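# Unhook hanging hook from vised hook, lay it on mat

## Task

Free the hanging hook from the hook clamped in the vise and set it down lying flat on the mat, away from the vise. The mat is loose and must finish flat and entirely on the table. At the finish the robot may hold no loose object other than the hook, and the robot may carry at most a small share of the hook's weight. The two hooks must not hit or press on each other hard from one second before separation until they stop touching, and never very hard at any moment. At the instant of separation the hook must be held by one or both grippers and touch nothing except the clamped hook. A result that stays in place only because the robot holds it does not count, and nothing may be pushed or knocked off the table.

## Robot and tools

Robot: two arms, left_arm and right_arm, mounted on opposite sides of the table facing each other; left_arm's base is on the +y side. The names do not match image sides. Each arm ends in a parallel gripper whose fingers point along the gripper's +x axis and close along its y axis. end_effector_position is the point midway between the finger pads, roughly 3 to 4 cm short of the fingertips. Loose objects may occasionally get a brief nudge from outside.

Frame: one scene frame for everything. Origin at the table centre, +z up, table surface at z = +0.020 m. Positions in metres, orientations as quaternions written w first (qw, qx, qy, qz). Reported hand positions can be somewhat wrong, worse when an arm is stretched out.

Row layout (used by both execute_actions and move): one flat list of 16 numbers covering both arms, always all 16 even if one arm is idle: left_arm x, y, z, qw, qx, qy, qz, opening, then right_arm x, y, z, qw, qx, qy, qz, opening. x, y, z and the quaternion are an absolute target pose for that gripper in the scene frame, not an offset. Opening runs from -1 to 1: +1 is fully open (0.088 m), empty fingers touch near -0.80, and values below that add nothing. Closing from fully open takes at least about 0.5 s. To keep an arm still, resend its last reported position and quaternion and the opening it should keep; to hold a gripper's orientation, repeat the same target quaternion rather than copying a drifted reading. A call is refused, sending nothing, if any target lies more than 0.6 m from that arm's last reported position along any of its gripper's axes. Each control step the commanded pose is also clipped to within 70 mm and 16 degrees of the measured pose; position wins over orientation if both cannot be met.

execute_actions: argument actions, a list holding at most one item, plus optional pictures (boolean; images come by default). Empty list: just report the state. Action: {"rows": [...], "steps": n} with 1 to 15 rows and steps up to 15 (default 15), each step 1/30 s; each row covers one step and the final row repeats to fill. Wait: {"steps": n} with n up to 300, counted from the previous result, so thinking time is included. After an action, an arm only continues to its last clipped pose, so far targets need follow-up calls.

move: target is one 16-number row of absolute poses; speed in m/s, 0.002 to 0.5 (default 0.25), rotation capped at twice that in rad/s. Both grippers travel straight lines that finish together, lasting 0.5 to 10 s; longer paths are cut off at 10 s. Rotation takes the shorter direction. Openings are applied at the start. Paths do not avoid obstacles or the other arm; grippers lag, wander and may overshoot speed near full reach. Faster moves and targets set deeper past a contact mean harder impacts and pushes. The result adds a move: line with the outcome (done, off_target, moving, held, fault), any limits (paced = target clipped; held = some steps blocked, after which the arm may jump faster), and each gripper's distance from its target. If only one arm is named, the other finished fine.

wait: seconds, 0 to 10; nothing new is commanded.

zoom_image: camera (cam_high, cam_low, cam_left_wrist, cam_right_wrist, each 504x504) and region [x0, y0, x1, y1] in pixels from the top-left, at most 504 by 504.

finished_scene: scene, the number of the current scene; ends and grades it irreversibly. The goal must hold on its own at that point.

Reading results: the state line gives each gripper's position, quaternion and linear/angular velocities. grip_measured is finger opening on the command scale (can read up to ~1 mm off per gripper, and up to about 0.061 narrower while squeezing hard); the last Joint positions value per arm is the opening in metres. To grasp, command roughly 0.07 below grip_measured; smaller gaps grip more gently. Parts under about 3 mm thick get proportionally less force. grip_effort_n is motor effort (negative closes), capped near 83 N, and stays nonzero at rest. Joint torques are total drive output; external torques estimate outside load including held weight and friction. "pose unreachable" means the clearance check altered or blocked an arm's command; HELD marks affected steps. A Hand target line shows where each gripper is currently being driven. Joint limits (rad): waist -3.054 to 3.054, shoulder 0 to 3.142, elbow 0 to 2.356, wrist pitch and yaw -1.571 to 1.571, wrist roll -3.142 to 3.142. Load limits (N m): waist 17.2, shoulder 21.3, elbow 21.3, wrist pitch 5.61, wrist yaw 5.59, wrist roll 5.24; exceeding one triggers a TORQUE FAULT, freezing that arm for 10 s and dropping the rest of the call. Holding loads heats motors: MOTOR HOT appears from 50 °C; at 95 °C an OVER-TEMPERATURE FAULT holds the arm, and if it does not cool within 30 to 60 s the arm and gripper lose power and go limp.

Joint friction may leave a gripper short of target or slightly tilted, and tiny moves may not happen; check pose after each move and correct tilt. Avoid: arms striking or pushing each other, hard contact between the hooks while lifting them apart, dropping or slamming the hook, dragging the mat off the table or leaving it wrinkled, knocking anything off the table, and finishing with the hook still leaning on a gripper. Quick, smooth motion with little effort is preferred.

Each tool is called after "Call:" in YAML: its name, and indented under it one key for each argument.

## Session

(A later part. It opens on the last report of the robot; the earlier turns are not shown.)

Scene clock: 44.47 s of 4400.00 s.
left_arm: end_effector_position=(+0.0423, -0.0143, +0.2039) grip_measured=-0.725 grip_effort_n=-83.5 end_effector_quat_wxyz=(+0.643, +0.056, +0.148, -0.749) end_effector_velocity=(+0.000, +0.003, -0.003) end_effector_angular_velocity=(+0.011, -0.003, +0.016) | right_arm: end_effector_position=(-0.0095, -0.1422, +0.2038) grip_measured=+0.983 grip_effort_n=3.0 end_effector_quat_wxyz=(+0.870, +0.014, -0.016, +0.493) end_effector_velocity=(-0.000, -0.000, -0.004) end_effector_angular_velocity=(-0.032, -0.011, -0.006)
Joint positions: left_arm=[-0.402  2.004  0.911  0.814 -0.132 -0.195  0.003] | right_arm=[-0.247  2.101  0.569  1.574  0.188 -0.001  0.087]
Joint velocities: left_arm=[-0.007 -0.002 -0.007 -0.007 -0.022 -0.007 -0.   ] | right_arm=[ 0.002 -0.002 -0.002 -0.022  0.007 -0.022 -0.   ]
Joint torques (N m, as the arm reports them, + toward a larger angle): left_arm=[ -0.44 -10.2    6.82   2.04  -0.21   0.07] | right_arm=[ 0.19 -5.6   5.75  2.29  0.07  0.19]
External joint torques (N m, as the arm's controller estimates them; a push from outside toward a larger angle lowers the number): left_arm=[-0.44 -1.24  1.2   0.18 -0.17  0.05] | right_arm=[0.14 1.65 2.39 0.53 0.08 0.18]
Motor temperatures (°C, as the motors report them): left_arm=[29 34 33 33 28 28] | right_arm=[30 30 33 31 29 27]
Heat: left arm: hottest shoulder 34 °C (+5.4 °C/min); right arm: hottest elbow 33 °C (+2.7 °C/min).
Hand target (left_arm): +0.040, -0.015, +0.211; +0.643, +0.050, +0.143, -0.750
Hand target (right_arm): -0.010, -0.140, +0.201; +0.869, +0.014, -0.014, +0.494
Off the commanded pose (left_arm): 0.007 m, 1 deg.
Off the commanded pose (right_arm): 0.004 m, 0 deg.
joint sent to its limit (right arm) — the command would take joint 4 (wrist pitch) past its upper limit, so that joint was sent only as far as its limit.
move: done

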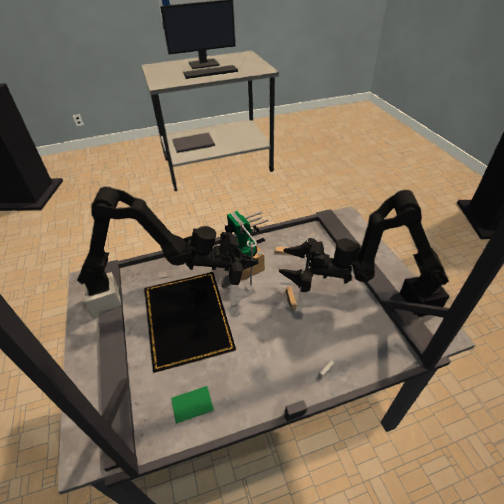

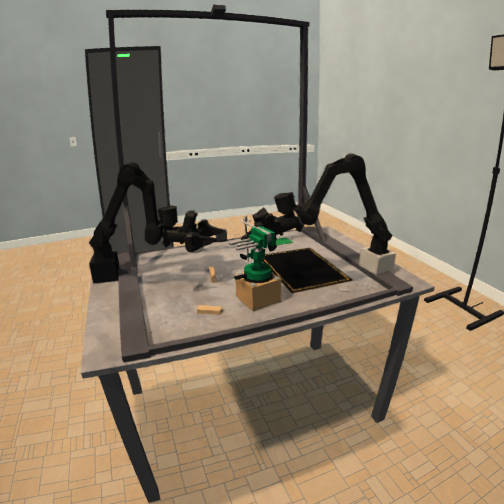

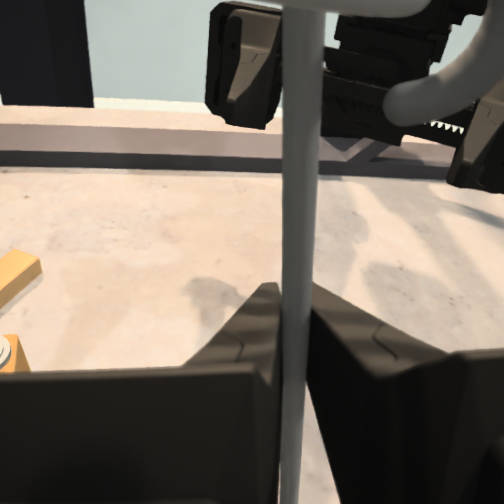

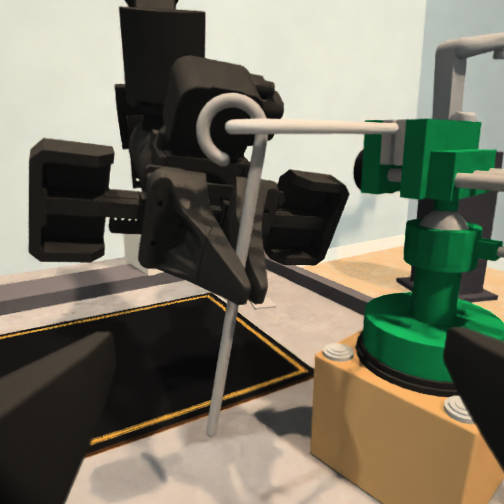

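Call:
move:
  target: [0.0365, -0.0135, 0.213, 0.643, 0.050, 0.143, -0.750, -0.78, -0.010, -0.140, 0.201, 0.869, 0.014, -0.014, 0.494, 1]
  speed: 0.005

Call:
zoom_image:
  camera: "cam_right_wrist"
  region: [170, 60, 310, 200]

Scene clock: 48.10 s of 4400.00 s.
left_arm: end_effector_position=(+0.0382, -0.0126, +0.2060) grip_measured=-0.725 grip_effort_n=-83.5 end_effector_quat_wxyz=(+0.643, +0.056, +0.147, -0.750) end_effector_velocity=(+0.000, +0.001, +0.001) end_effector_angular_velocity=(+0.003, +0.004, +0.007) | right_arm: end_effector_position=(-0.0095, -0.1422, +0.2038) grip_measured=+0.983 grip_effort_n=3.0 end_effector_quat_wxyz=(+0.870, +0.014, -0.016, +0.493) end_effector_velocity=(-0.000, -0.000, +0.002) end_effector_angular_velocity=(-0.005, -0.022, +0.004)
Joint positions: left_arm=[-0.414  1.997  0.911  0.806 -0.142 -0.195  0.003] | right_arm=[-0.247  2.101  0.569  1.574  0.188 -0.001  0.087]
Joint velocities: left_arm=[-0.002 -0.007 -0.002 -0.007 -0.007 -0.007 -0.   ] | right_arm=[-0.002 -0.002 -0.002  0.007 -0.007 -0.022 -0.   ]
Joint torques (N m, as the arm reports them, + toward a larger angle): left_arm=[ -0.41 -10.19   6.71   2.06  -0.25  -0.01] | right_arm=[ 0.34 -5.62  5.58  2.32  0.02  0.16]
External joint torques (N m, as the arm's controller estimates them; a push from outside toward a larger angle lowers the number): left_arm=[-0.41 -1.17  0.99  0.18 -0.22 -0.03] | right_arm=[0.37 1.7  2.18 0.52 0.02 0.16]
Motor temperatures (°C, as the motors report them): left_arm=[29 35 34 33 28 28] | right_arm=[30 30 33 31 29 27]
Heat: left arm: hottest shoulder 35 °C (+6.2 °C/min); right arm: hottest elbow 33 °C (+2.5 °C/min).
Hand target (left_arm): +0.037, -0.014, +0.213; +0.643, +0.050, +0.143, -0.750
Hand target (right_arm): -0.010, -0.140, +0.201; +0.869, +0.014, -0.014, +0.494
Off the commanded pose (left_arm): 0.007 m, 1 deg.
Off the commanded pose (right_arm): 0.004 m, 0 deg.
joint sent to its limit (right arm) — the command would take joint 4 (wrist pitch) past its upper limit, so that joint was sent only as far as its limit.
move: done

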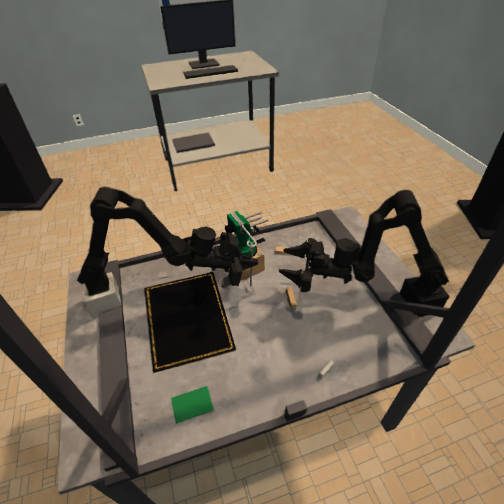

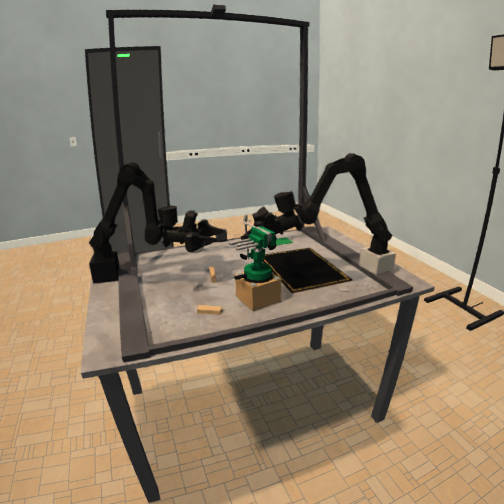

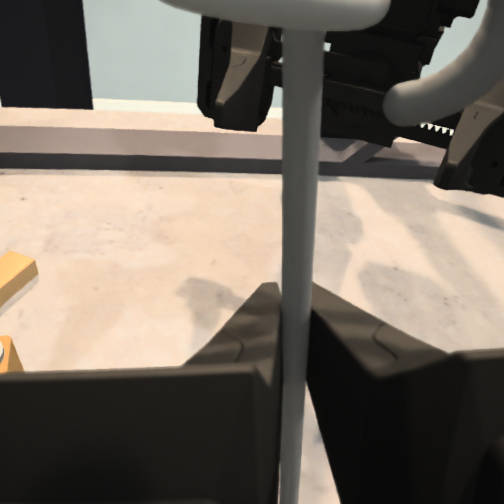

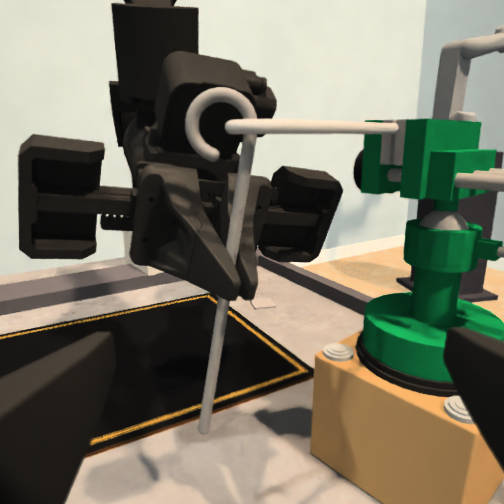

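Region (170, 60, 310, 200) of cam_right_wrist's 504x504 image, scaled by 3.600, with more detail than that image has.

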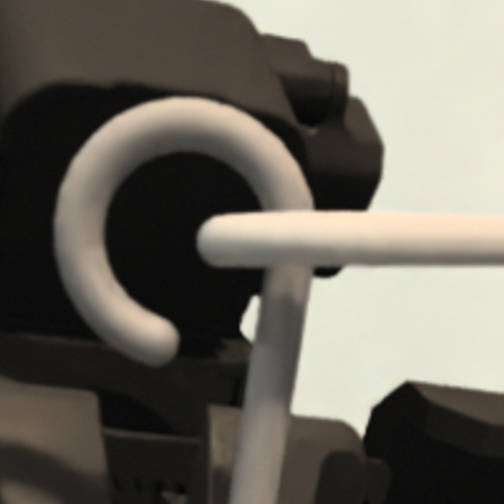

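Call:
move:
  target: [0.037, -0.015, 0.222, 0.643, 0.050, 0.143, -0.750, -0.78, -0.010, -0.140, 0.201, 0.869, 0.014, -0.014, 0.494, 1]
  speed: 0.005

Call:
zoom_image:
  camera: "cam_right_wrist"
  region: [170, 60, 310, 200]

Scene clock: 54.13 s of 4400.00 s.
left_arm: end_effector_position=(+0.0379, -0.0137, +0.2148) grip_measured=-0.725 grip_effort_n=-83.5 end_effector_quat_wxyz=(+0.643, +0.057, +0.147, -0.750) end_effector_velocity=(+0.000, +0.001, -0.001) end_effector_angular_velocity=(+0.008, +0.003, +0.007) | right_arm: end_effector_position=(-0.0095, -0.1422, +0.2038) grip_measured=+0.983 grip_effort_n=3.0 end_effector_quat_wxyz=(+0.870, +0.014, -0.016, +0.493) end_effector_velocity=(+0.002, -0.001, -0.004) end_effector_angular_velocity=(-0.032, -0.011, -0.011)
Joint positions: left_arm=[-0.414  1.973  0.924  0.768 -0.142 -0.195  0.003] | right_arm=[-0.247  2.101  0.569  1.574  0.188 -0.001  0.087]
Joint velocities: left_arm=[-0.002 -0.002 -0.002 -0.007 -0.007 -0.007  0.   ] | right_arm=[-0.002 -0.002 -0.002 -0.022  0.007 -0.022 -0.   ]
Joint torques (N m, as the arm reports them, + toward a larger angle): left_arm=[ -0.27 -10.17   7.02   2.06  -0.17   0.01] | right_arm=[ 0.28 -5.58  5.71  2.31  0.03  0.19]
External joint torques (N m, as the arm's controller estimates them; a push from outside toward a larger angle lowers the number): left_arm=[-0.28 -1.27  1.24  0.22 -0.13  0.  ] | right_arm=[0.29 1.75 2.31 0.51 0.04 0.18]
Motor temperatures (°C, as the motors report them): left_arm=[29 37 34 34 28 28] | right_arm=[30 30 33 32 29 27]
Heat: left arm: hottest shoulder 37 °C (+7.8 °C/min); right arm: hottest elbow 33 °C (+2.2 °C/min).
Hand target (left_arm): +0.037, -0.015, +0.222; +0.643, +0.050, +0.143, -0.750
Hand target (right_arm): -0.010, -0.140, +0.201; +0.869, +0.014, -0.014, +0.494
Off the commanded pose (left_arm): 0.007 m, 1 deg.
Off the commanded pose (right_arm): 0.004 m, 0 deg.
joint sent to its limit (right arm) — the command would take joint 4 (wrist pitch) past its upper limit, so that joint was sent only as far as its limit.
move: done

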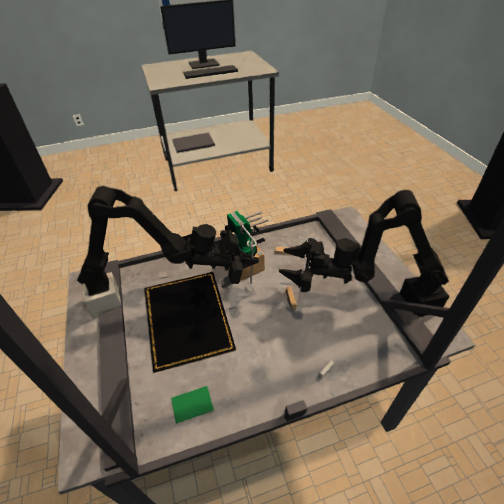

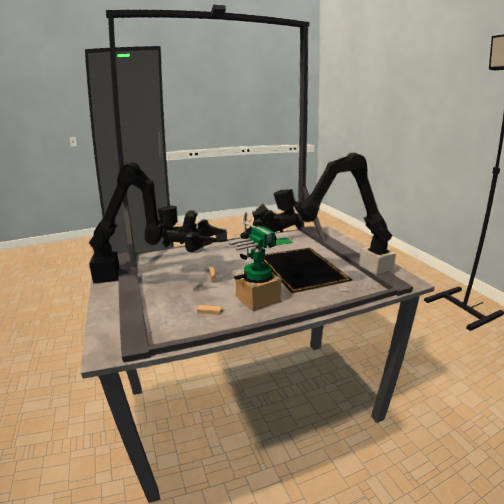

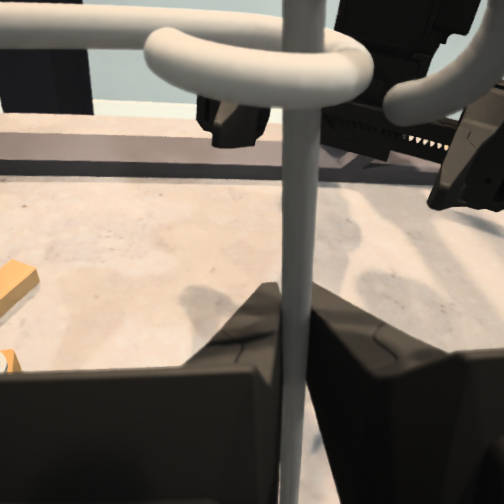

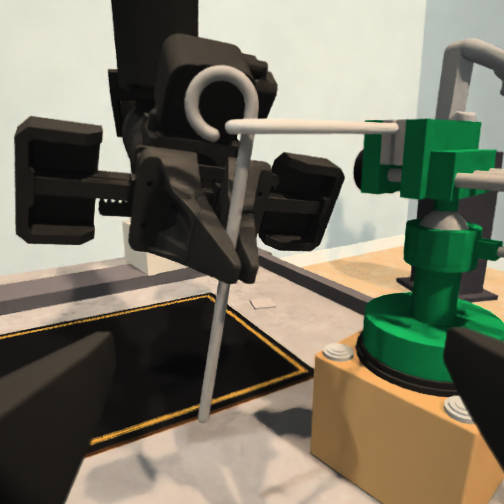

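Region (170, 60, 310, 200) of cam_right_wrist's 504x504 image, scaled by 3.600, with more detail than that image has.

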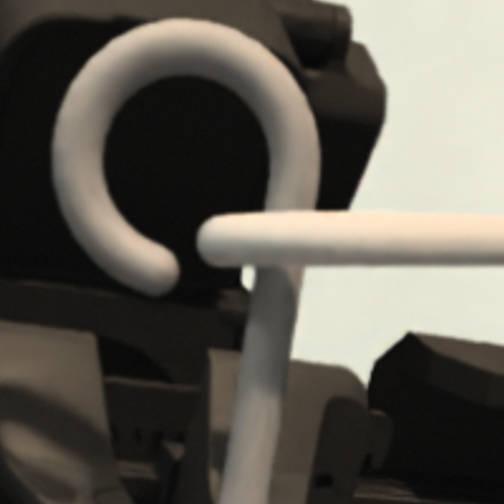

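Call:
move:
  target: [0.040, -0.015, 0.224, 0.643, 0.050, 0.143, -0.750, -0.78, -0.010, -0.140, 0.201, 0.869, 0.014, -0.014, 0.494, 1]
  speed: 0.004

Call:
zoom_image:
  camera: "cam_right_wrist"
  region: [170, 60, 310, 200]

Scene clock: 57.73 s of 4400.00 s.
left_arm: end_effector_position=(+0.0391, -0.0136, +0.2176) grip_measured=-0.725 grip_effort_n=-83.5 end_effector_quat_wxyz=(+0.644, +0.056, +0.146, -0.749) end_effector_velocity=(-0.000, -0.000, -0.002) end_effector_angular_velocity=(+0.008, +0.003, +0.007) | right_arm: end_effector_position=(-0.0095, -0.1422, +0.2038) grip_measured=+0.983 grip_effort_n=3.0 end_effector_quat_wxyz=(+0.870, +0.014, -0.016, +0.493) end_effector_velocity=(-0.000, -0.000, +0.004) end_effector_angular_velocity=(+0.008, -0.011, +0.005)
Joint positions: left_arm=[-0.412  1.964  0.924  0.762 -0.142 -0.195  0.003] | right_arm=[-0.247  2.101  0.569  1.574  0.188 -0.001  0.087]
Joint velocities: left_arm=[-0.002  0.002  0.002 -0.007 -0.007 -0.007 -0.   ] | right_arm=[-0.002 -0.007 -0.002  0.007 -0.007 -0.007 -0.   ]
Joint torques (N m, as the arm reports them, + toward a larger angle): left_arm=[  0.28 -10.21   6.86   2.05   0.11   0.06] | right_arm=[ 0.22 -5.56  5.75  2.3   0.04  0.21]
External joint torques (N m, as the arm's controller estimates them; a push from outside toward a larger angle lowers the number): left_arm=[ 0.28 -1.3   0.97  0.19  0.15  0.04] | right_arm=[0.22 1.83 2.32 0.48 0.04 0.2 ]
Motor temperatures (°C, as the motors report them): left_arm=[29 38 34 34 28 28] | right_arm=[30 31 33 32 29 27]
Heat: left arm: hottest shoulder 38 °C (+8.3 °C/min); right arm: hottest elbow 33 °C (+2.1 °C/min).
Hand target (left_arm): +0.040, -0.015, +0.224; +0.643, +0.050, +0.143, -0.750
Hand target (right_arm): -0.010, -0.140, +0.201; +0.869, +0.014, -0.014, +0.494
Off the commanded pose (left_arm): 0.007 m, 1 deg.
Off the commanded pose (right_arm): 0.004 m, 0 deg.
joint sent to its limit (right arm) — the command would take joint 4 (wrist pitch) past its upper limit, so that joint was sent only as far as its limit.
move: done

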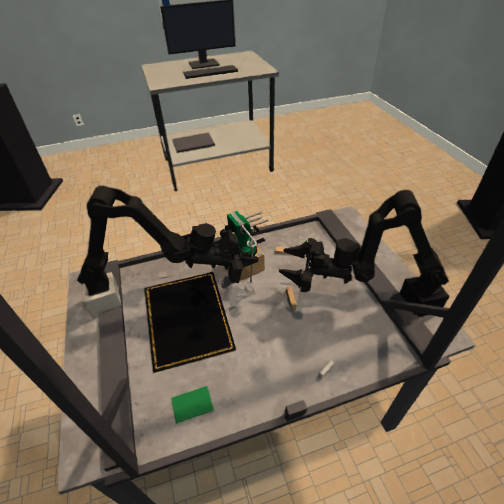

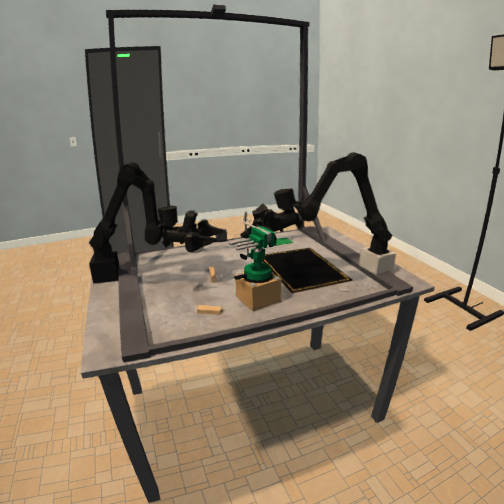

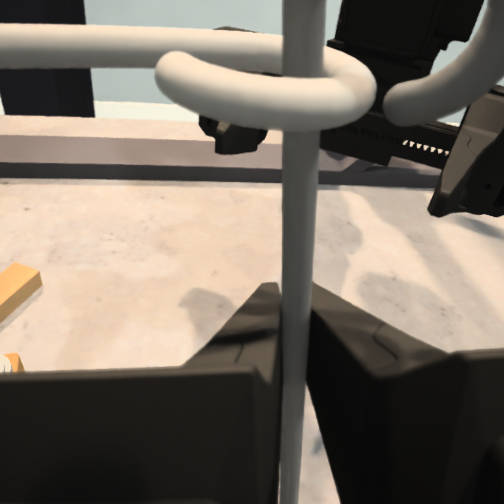

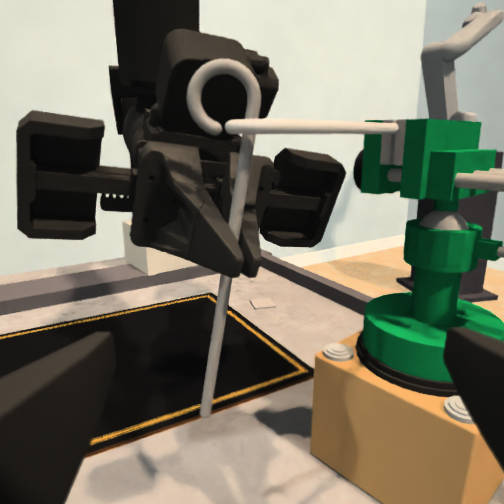

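Region (170, 60, 310, 200) of cam_right_wrist's 504x504 image, scaled by 3.600, with more detail than that image has.

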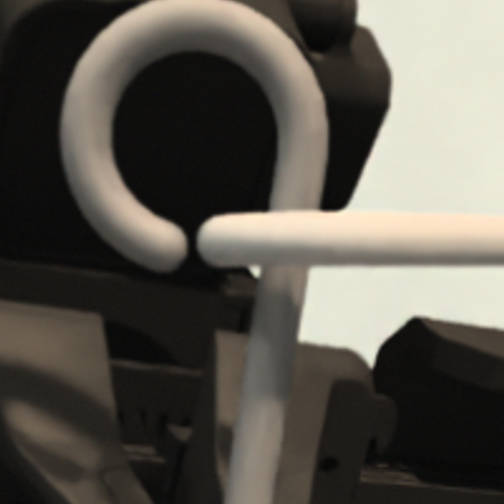

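Call:
move:
  target: [0.0415, -0.0155, 0.236, 0.643, 0.050, 0.143, -0.750, -0.78, -0.010, -0.140, 0.201, 0.869, 0.014, -0.014, 0.494, 1]
  speed: 0.006

Scene clock: 61.37 s of 4400.00 s.
left_arm: end_effector_position=(+0.0407, -0.0138, +0.2288) grip_measured=-0.725 grip_effort_n=-83.5 end_effector_quat_wxyz=(+0.644, +0.056, +0.147, -0.749) end_effector_velocity=(-0.002, +0.002, -0.007) end_effector_angular_velocity=(+0.025, -0.013, -0.011) | right_arm: end_effector_position=(-0.0095, -0.1422, +0.2038) grip_measured=+0.983 grip_effort_n=3.0 end_effector_quat_wxyz=(+0.870, +0.014, -0.016, +0.493) end_effector_velocity=(-0.002, +0.001, -0.001) end_effector_angular_velocity=(-0.018, -0.017, +0.019)
Joint positions: left_arm=[-0.407  1.931  0.936  0.715 -0.139 -0.195  0.003] | right_arm=[-0.247  2.101  0.569  1.574  0.188 -0.001  0.087]
Joint velocities: left_arm=[-0.002  0.002 -0.002 -0.022  0.007  0.007 -0.   ] | right_arm=[-0.002 -0.002 -0.002 -0.007 -0.022 -0.022 -0.   ]
Joint torques (N m, as the arm reports them, + toward a larger angle): left_arm=[  0.31 -10.12   7.19   2.03   0.11   0.09] | right_arm=[ 0.21 -5.51  5.7   2.3   0.05  0.19]
External joint torques (N m, as the arm's controller estimates them; a push from outside toward a larger angle lowers the number): left_arm=[ 0.33 -1.41  1.24  0.21  0.14  0.07] | right_arm=[0.2  1.85 2.28 0.49 0.06 0.19]
Motor temperatures (°C, as the motors report them): left_arm=[29 38 35 34 28 28] | right_arm=[30 31 33 32 29 27]
Heat: left arm: hottest shoulder 38 °C (+8.1 °C/min); right arm: hottest elbow 33 °C (+2.0 °C/min).
Hand target (left_arm): +0.041, -0.016, +0.236; +0.643, +0.050, +0.143, -0.750
Hand target (right_arm): -0.010, -0.140, +0.201; +0.869, +0.014, -0.014, +0.494
Off the commanded pose (left_arm): 0.007 m, 1 deg.
Off the commanded pose (right_arm): 0.004 m, 0 deg.
joint sent to its limit (right arm) — the command would take joint 4 (wrist pitch) past its upper limit, so that joint was sent only as far as its limit.
move: done

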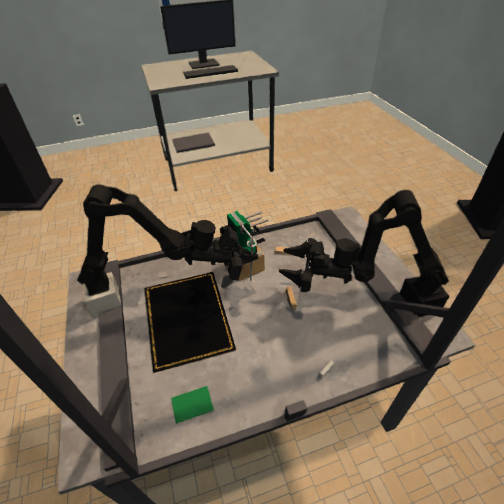

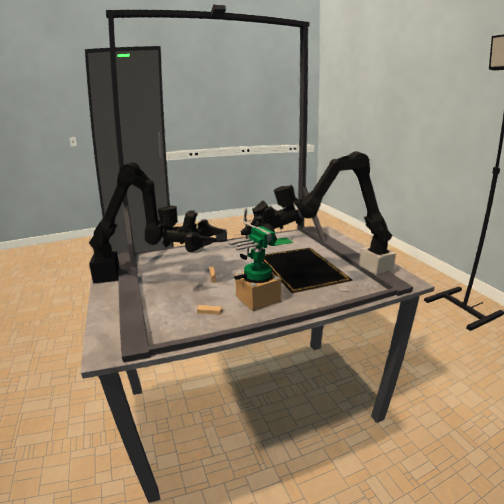

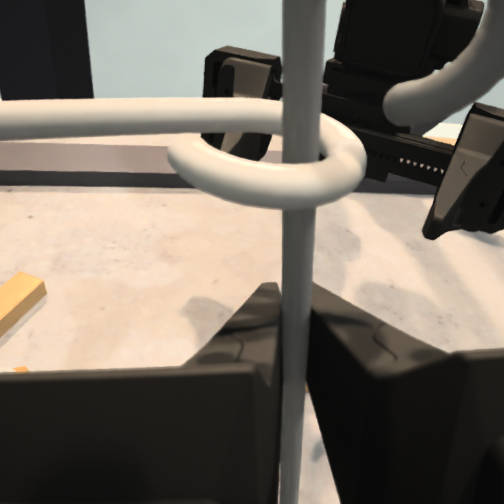

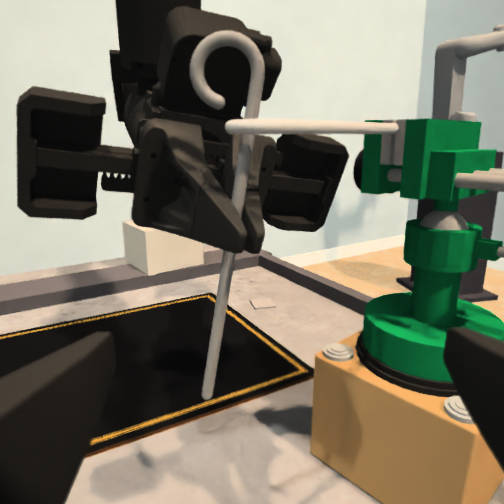

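Call:
move:
  target: [0.046, -0.0155, 0.236, 0.643, 0.050, 0.143, -0.750, -0.78, -0.04, -0.06, 0.36, 0.913, -0.038, 0.397, 0.088, -0.8]
  speed: 0.1

Scene clock: 69.90 s of 4400.00 s.
left_arm: end_effector_position=(+0.0448, -0.0150, +0.2305) grip_measured=-0.725 grip_effort_n=-83.5 end_effector_quat_wxyz=(+0.644, +0.054, +0.147, -0.749) end_effector_velocity=(+0.000, +0.001, +0.001) end_effector_angular_velocity=(+0.005, +0.018, +0.011) | right_arm: end_effector_position=(-0.0377, -0.0609, +0.3574) grip_measured=-0.797 grip_effort_n=-10.9 end_effector_quat_wxyz=(+0.924, -0.007, +0.350, +0.156) end_effector_velocity=(+0.000, +0.001, +0.000) end_effector_angular_velocity=(+0.003, +0.004, +0.006)
Joint positions: left_arm=[-0.396  1.927  0.936  0.714 -0.127 -0.193  0.003] | right_arm=[ 0.007  2.202  2.336 -1.211  0.743  1.025  0.   ]
Joint velocities: left_arm=[-0.002 -0.007 -0.002 -0.007 -0.007 -0.022 -0.   ] | right_arm=[-0.002 -0.002 -0.002  0.007 -0.007 -0.007  0.   ]
Joint torques (N m, as the arm reports them, + toward a larger angle): left_arm=[  0.29 -10.05   6.56   2.26   0.11   0.14] | right_arm=[  0.19 -10.06   9.39   1.44   0.27  -0.18]
External joint torques (N m, as the arm's controller estimates them; a push from outside toward a larger angle lowers the number): left_arm=[ 0.27 -1.16  0.5   0.39  0.15  0.12] | right_arm=[ 0.19  0.76  3.18  0.4  -0.2  -0.18]
Motor temperatures (°C, as the motors report them): left_arm=[29 40 35 35 28 28] | right_arm=[30 32 34 33 29 27]
Heat: left arm: hottest shoulder 40 °C (+8.0 °C/min); right arm: hottest elbow 34 °C (+2.0 °C/min).
Hand target (left_arm): +0.046, -0.016, +0.236; +0.643, +0.050, +0.143, -0.750
Hand target (right_arm): -0.039, -0.059, +0.359; +0.923, -0.004, +0.350, +0.161
Off the commanded pose (left_arm): 0.006 m, 1 deg.
Off the commanded pose (right_arm): 0.004 m, 10 deg.
joint sent to its limit (right arm) — the command would take joint 3 (elbow) past its upper limit, so that joint was sent only as far as its limit.
move: off_target (right_arm)

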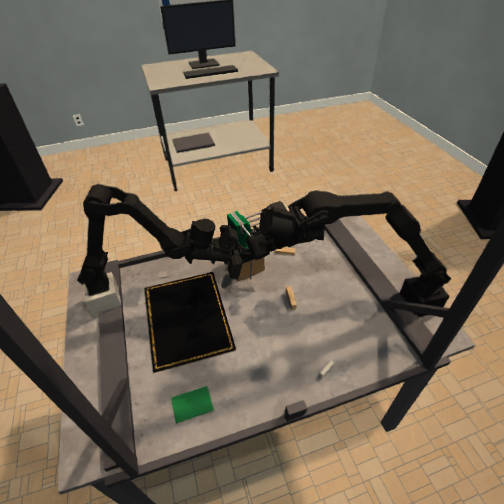

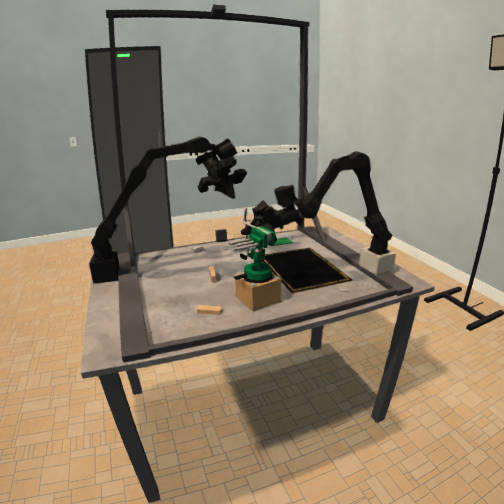

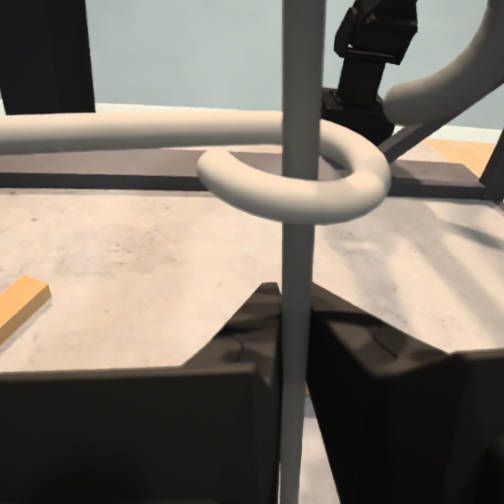

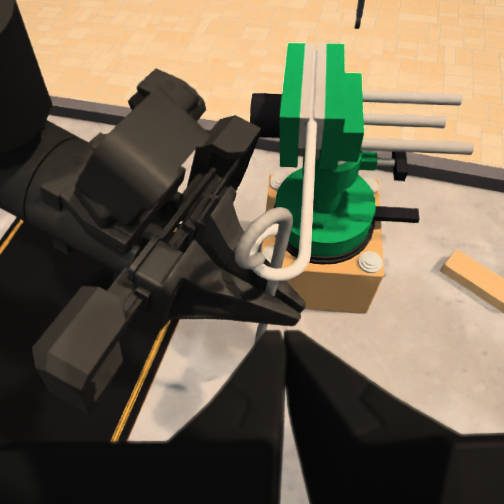

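Call:
zoom_image:
  camera: "cam_right_wrist"
  region: [200, 100, 380, 340]

Region (200, 100, 380, 340) of cam_right_wrist's 504x504 image, scaled by 2.100, with more detail than that image has; it fills the left 378 columns of this view, and the rest is white.

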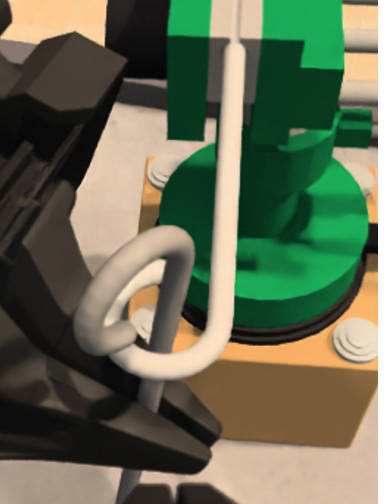

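Call:
move:
  target: [0.040, -0.0165, 0.236, 0.7208, 0.0341, 0.1475, -0.6755, -0.78, 0.04, -0.07, 0.365, 0.682, -0.316, 0.496, 0.434, -0.8]
  speed: 0.06

Scene clock: 82.60 s of 4400.00 s.
left_arm: end_effector_position=(+0.0418, -0.0155, +0.2397) grip_measured=-0.725 grip_effort_n=-83.5 end_effector_quat_wxyz=(+0.720, +0.033, +0.146, -0.677) end_effector_velocity=(+0.004, -0.000, -0.001) end_effector_angular_velocity=(+0.005, -0.016, +0.022) | right_arm: end_effector_position=(+0.0391, -0.0699, +0.3545) grip_measured=-0.797 grip_effort_n=-10.9 end_effector_quat_wxyz=(+0.753, -0.242, +0.384, +0.476) end_effector_velocity=(+0.001, -0.003, -0.001) end_effector_angular_velocity=(-0.018, -0.022, +0.023)
Joint positions: left_arm=[-0.485  1.937  0.988  0.666 -0.42  -0.273  0.003] | right_arm=[-0.341  2.159  2.336 -1.12  -0.     0.     0.   ]
Joint velocities: left_arm=[ 0.002  0.002  0.002 -0.007 -0.022  0.007 -0.   ] | right_arm=[-0.002 -0.002 -0.002 -0.007  0.007 -0.037  0.   ]
Joint torques (N m, as the arm reports them, + toward a larger angle): left_arm=[-0.43 -7.63  7.41  1.99 -0.31 -0.09] | right_arm=[ -0.26 -11.34   9.51   1.78  -0.1   -0.14]
External joint torques (N m, as the arm's controller estimates them; a push from outside toward a larger angle lowers the number): left_arm=[-0.5   1.39  1.25  0.19 -0.22 -0.11] | right_arm=[-0.3  -0.64  3.13  0.44 -0.09 -0.14]
Motor temperatures (°C, as the motors report them): left_arm=[29 41 36 35 28 28] | right_arm=[30 36 35 32 29 27]
Heat: left arm: hottest shoulder 41 °C (+8.0 °C/min); right arm: hottest shoulder 36 °C (+4.0 °C/min).
Hand target (left_arm): +0.040, -0.017, +0.236; +0.721, +0.035, +0.147, -0.676
Hand target (right_arm): +0.040, -0.071, +0.364; +0.757, -0.238, +0.375, +0.480
Off the commanded pose (left_arm): 0.004 m, 0 deg.
Off the commanded pose (right_arm): 0.011 m, 18 deg; orientation clipped at the last step of the last action.
joint sent to its limit (right arm) — the command would take joint 3 (elbow) past its upper limit, so that joint was sent only as far as its limit.
After step 90, 1.00 s passed at rest.
move: off_target (right_arm); limits=paced

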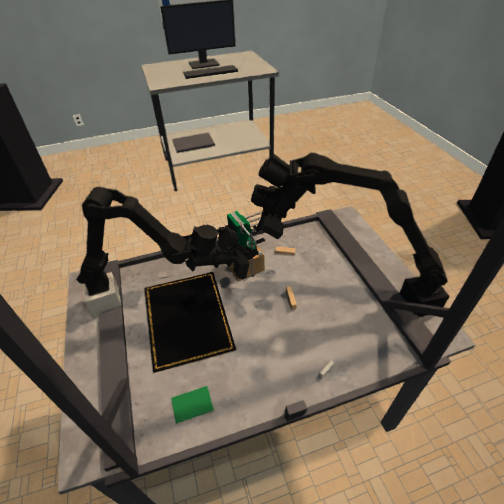

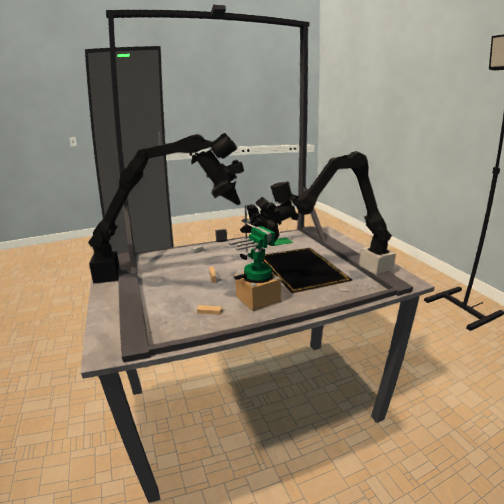

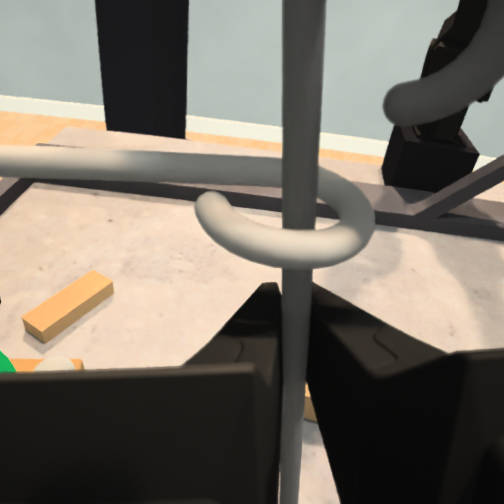

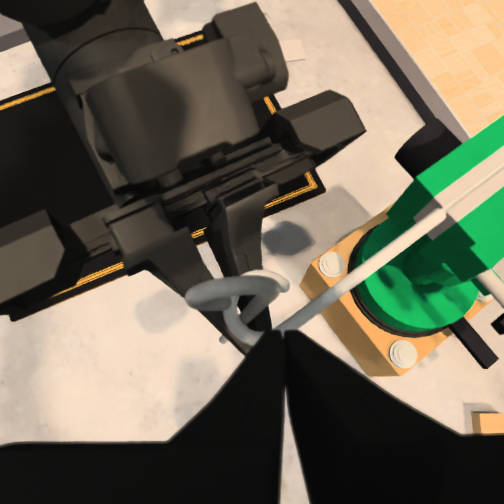

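Call:
move:
  target: [0.037, -0.019, 0.232, 0.790, 0.0179, 0.1504, -0.593, -0.78, -0.02, -0.14, 0.32, 0.92, -0.08, 0.2, 0.32, -0.8]
  speed: 0.1

Call:
move:
  target: [0.037, -0.019, 0.232, 0.790, 0.0179, 0.1504, -0.593, -0.78, -0.078, -0.075, 0.27, 0.9935, -0.0046, 0.0434, 0.1044, -0.8]
  speed: 0.15

Scene clock: 90.40 s of 4400.00 s.
left_arm: end_effector_position=(+0.0390, -0.0181, +0.2360) grip_measured=-0.725 grip_effort_n=-83.5 end_effector_quat_wxyz=(+0.790, +0.016, +0.150, -0.595) end_effector_velocity=(-0.001, -0.000, +0.001) end_effector_angular_velocity=(-0.009, +0.008, +0.006) | right_arm: end_effector_position=(-0.0186, -0.1378, +0.3230) grip_measured=-0.797 grip_effort_n=-10.9 end_effector_quat_wxyz=(+0.922, -0.077, +0.199, +0.321) end_effector_velocity=(+0.000, -0.001, +0.001) end_effector_angular_velocity=(+0.003, -0.002, +0.007)
Joint positions: left_arm=[-0.558  2.003  1.092  0.572 -0.697 -0.381  0.003] | right_arm=[-0.083  1.581  1.132 -0.098  0.641  0.333  0.   ]
Joint velocities: left_arm=[-0.002  0.002  0.002  0.007 -0.007 -0.007  0.   ] | right_arm=[-0.002 -0.007 -0.007  0.007 -0.007 -0.007  0.   ]
Joint torques (N m, as the arm reports them, + toward a larger angle): left_arm=[-0.49 -8.12  7.38  1.83 -0.41 -0.07] | right_arm=[ 0.23 -7.93  6.48  2.09  0.29  0.21]
External joint torques (N m, as the arm's controller estimates them; a push from outside toward a larger angle lowers the number): left_arm=[-0.48  1.23  1.3   0.18 -0.25 -0.09] | right_arm=[ 0.25 -0.79 -0.61  0.48  0.06  0.2 ]
Motor temperatures (°C, as the motors report them): left_arm=[29 41 36 35 28 28] | right_arm=[30 37 36 32 29 27]
Heat: left arm: hottest shoulder 41 °C (+8.1 °C/min); right arm: hottest shoulder 37 °C (+5.1 °C/min).
Hand target (left_arm): +0.037, -0.019, +0.232; +0.791, +0.018, +0.151, -0.593
Hand target (right_arm): -0.020, -0.141, +0.320; +0.922, -0.079, +0.201, +0.321
Off the commanded pose (left_arm): 0.005 m, 0 deg.
Off the commanded pose (right_arm): 0.004 m, 0 deg.
After step 90, 1.07 s passed at rest.
move: done

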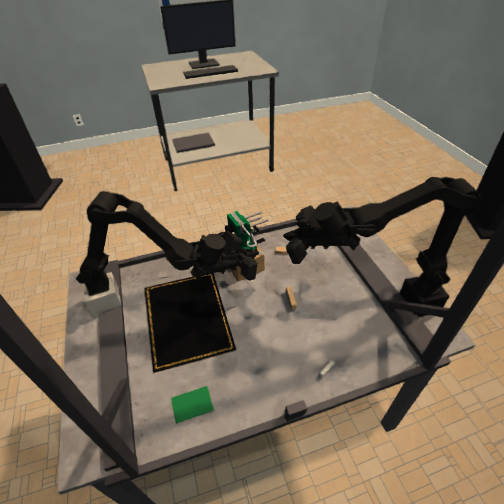

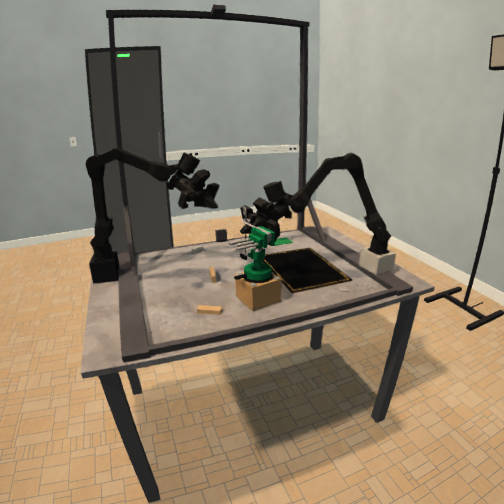

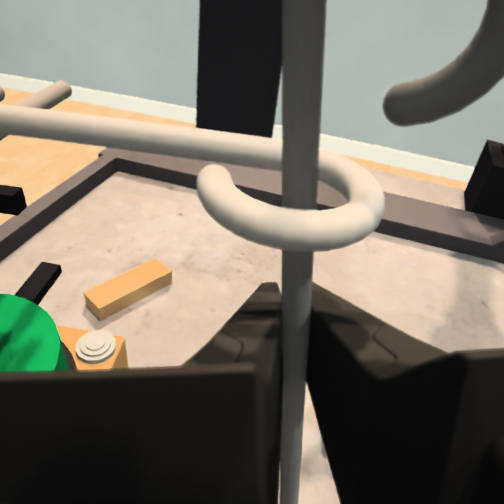

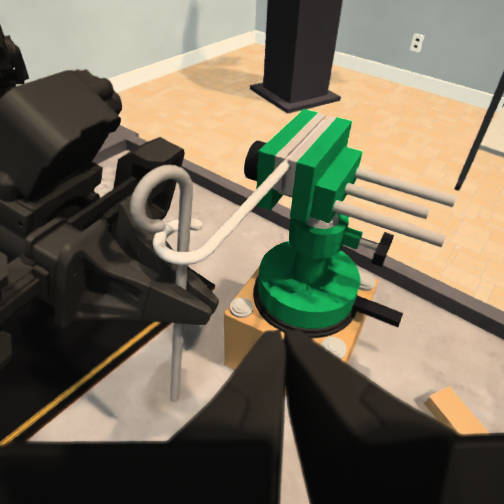

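Scene clock: 92.83 s of 4400.00 s.
left_arm: end_effector_position=(+0.0390, -0.0180, +0.2360) grip_measured=-0.725 grip_effort_n=-83.5 end_effector_quat_wxyz=(+0.790, +0.016, +0.150, -0.595) end_effector_velocity=(+0.000, +0.001, -0.001) end_effector_angular_velocity=(+0.012, -0.003, +0.006) | right_arm: end_effector_position=(-0.0770, -0.0784, +0.2748) grip_measured=-0.797 grip_effort_n=-10.9 end_effector_quat_wxyz=(+0.994, -0.002, +0.042, +0.106) end_effector_velocity=(-0.001, +0.001, +0.000) end_effector_angular_velocity=(-0.000, +0.001, -0.007)
Joint positions: left_arm=[-0.558  2.003  1.092  0.572 -0.697 -0.381  0.003] | right_arm=[0.188 2.101 1.4   0.115 1.419 0.585 0.   ]
Joint velocities: left_arm=[-0.002 -0.002  0.002 -0.022 -0.007 -0.007 -0.   ] | right_arm=[ 0.002  0.007  0.022 -0.051  0.007  0.037  0.   ]
Joint torques (N m, as the arm reports them, + toward a larger angle): left_arm=[-0.44 -8.06  7.34  1.97 -0.41 -0.07] | right_arm=[ 0.31 -7.71  9.23  1.32  0.42  0.21]
External joint torques (N m, as the arm's controller estimates them; a push from outside toward a larger angle lowers the number): left_arm=[-0.46  1.42  1.19  0.3  -0.25 -0.09] | right_arm=[0.25 2.37 3.05 0.16 0.02 0.2 ]
Motor temperatures (°C, as the motors report them): left_arm=[29 41 36 35 28 28] | right_arm=[30 37 36 32 29 27]
Heat: left arm: hottest shoulder 41 °C (+8.1 °C/min); right arm: hottest shoulder 37 °C (+5.1 °C/min).
Hand target (left_arm): +0.037, -0.019, +0.232; +0.790, +0.018, +0.150, -0.593
Hand target (right_arm): -0.078, -0.075, +0.271; +0.994, -0.004, +0.042, +0.105
Off the commanded pose (left_arm): 0.005 m, 0 deg.
Off the commanded pose (right_arm): 0.006 m, 0 deg.
move: done

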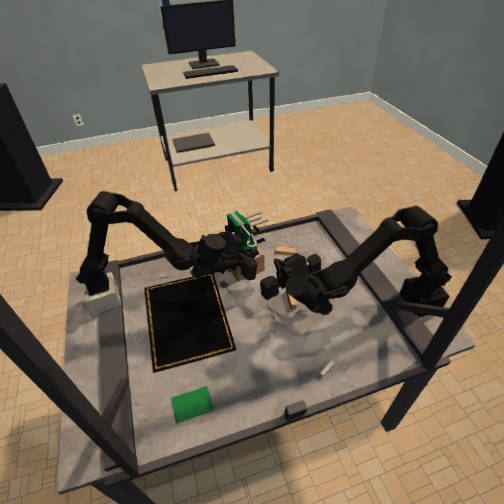

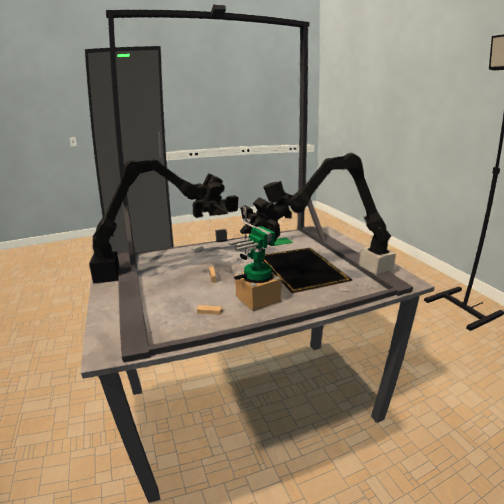

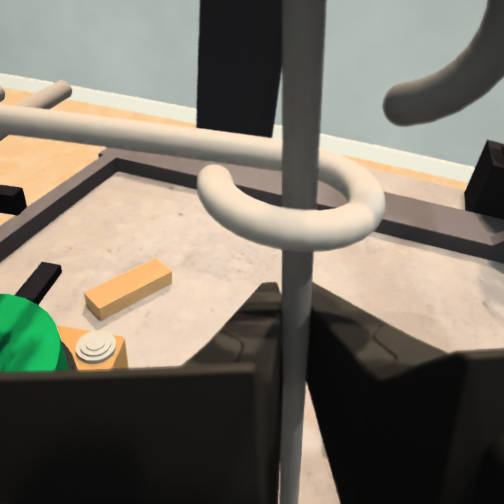

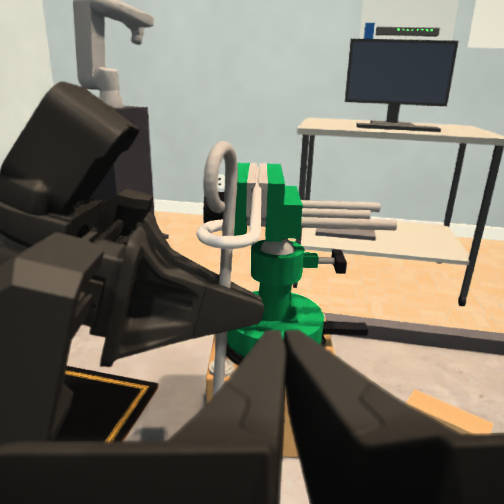

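Excellent, the view is aligned with the clamped shank.

Call:
zoom_image:
  camera: "cam_right_wrist"
  region: [180, 150, 300, 270]

Region (180, 150, 300, 270) of cam_right_wrist's 504x504 image, scaled by 4.200, with more detail than that image has.

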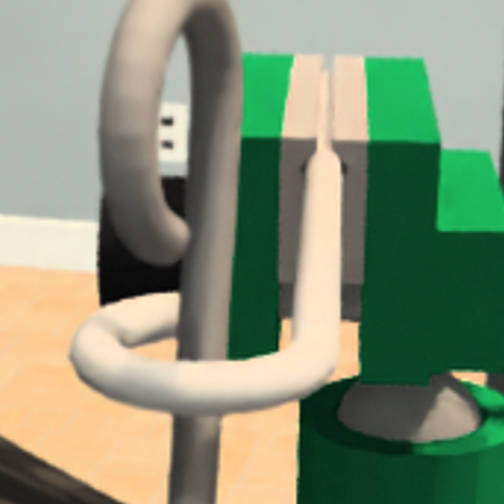

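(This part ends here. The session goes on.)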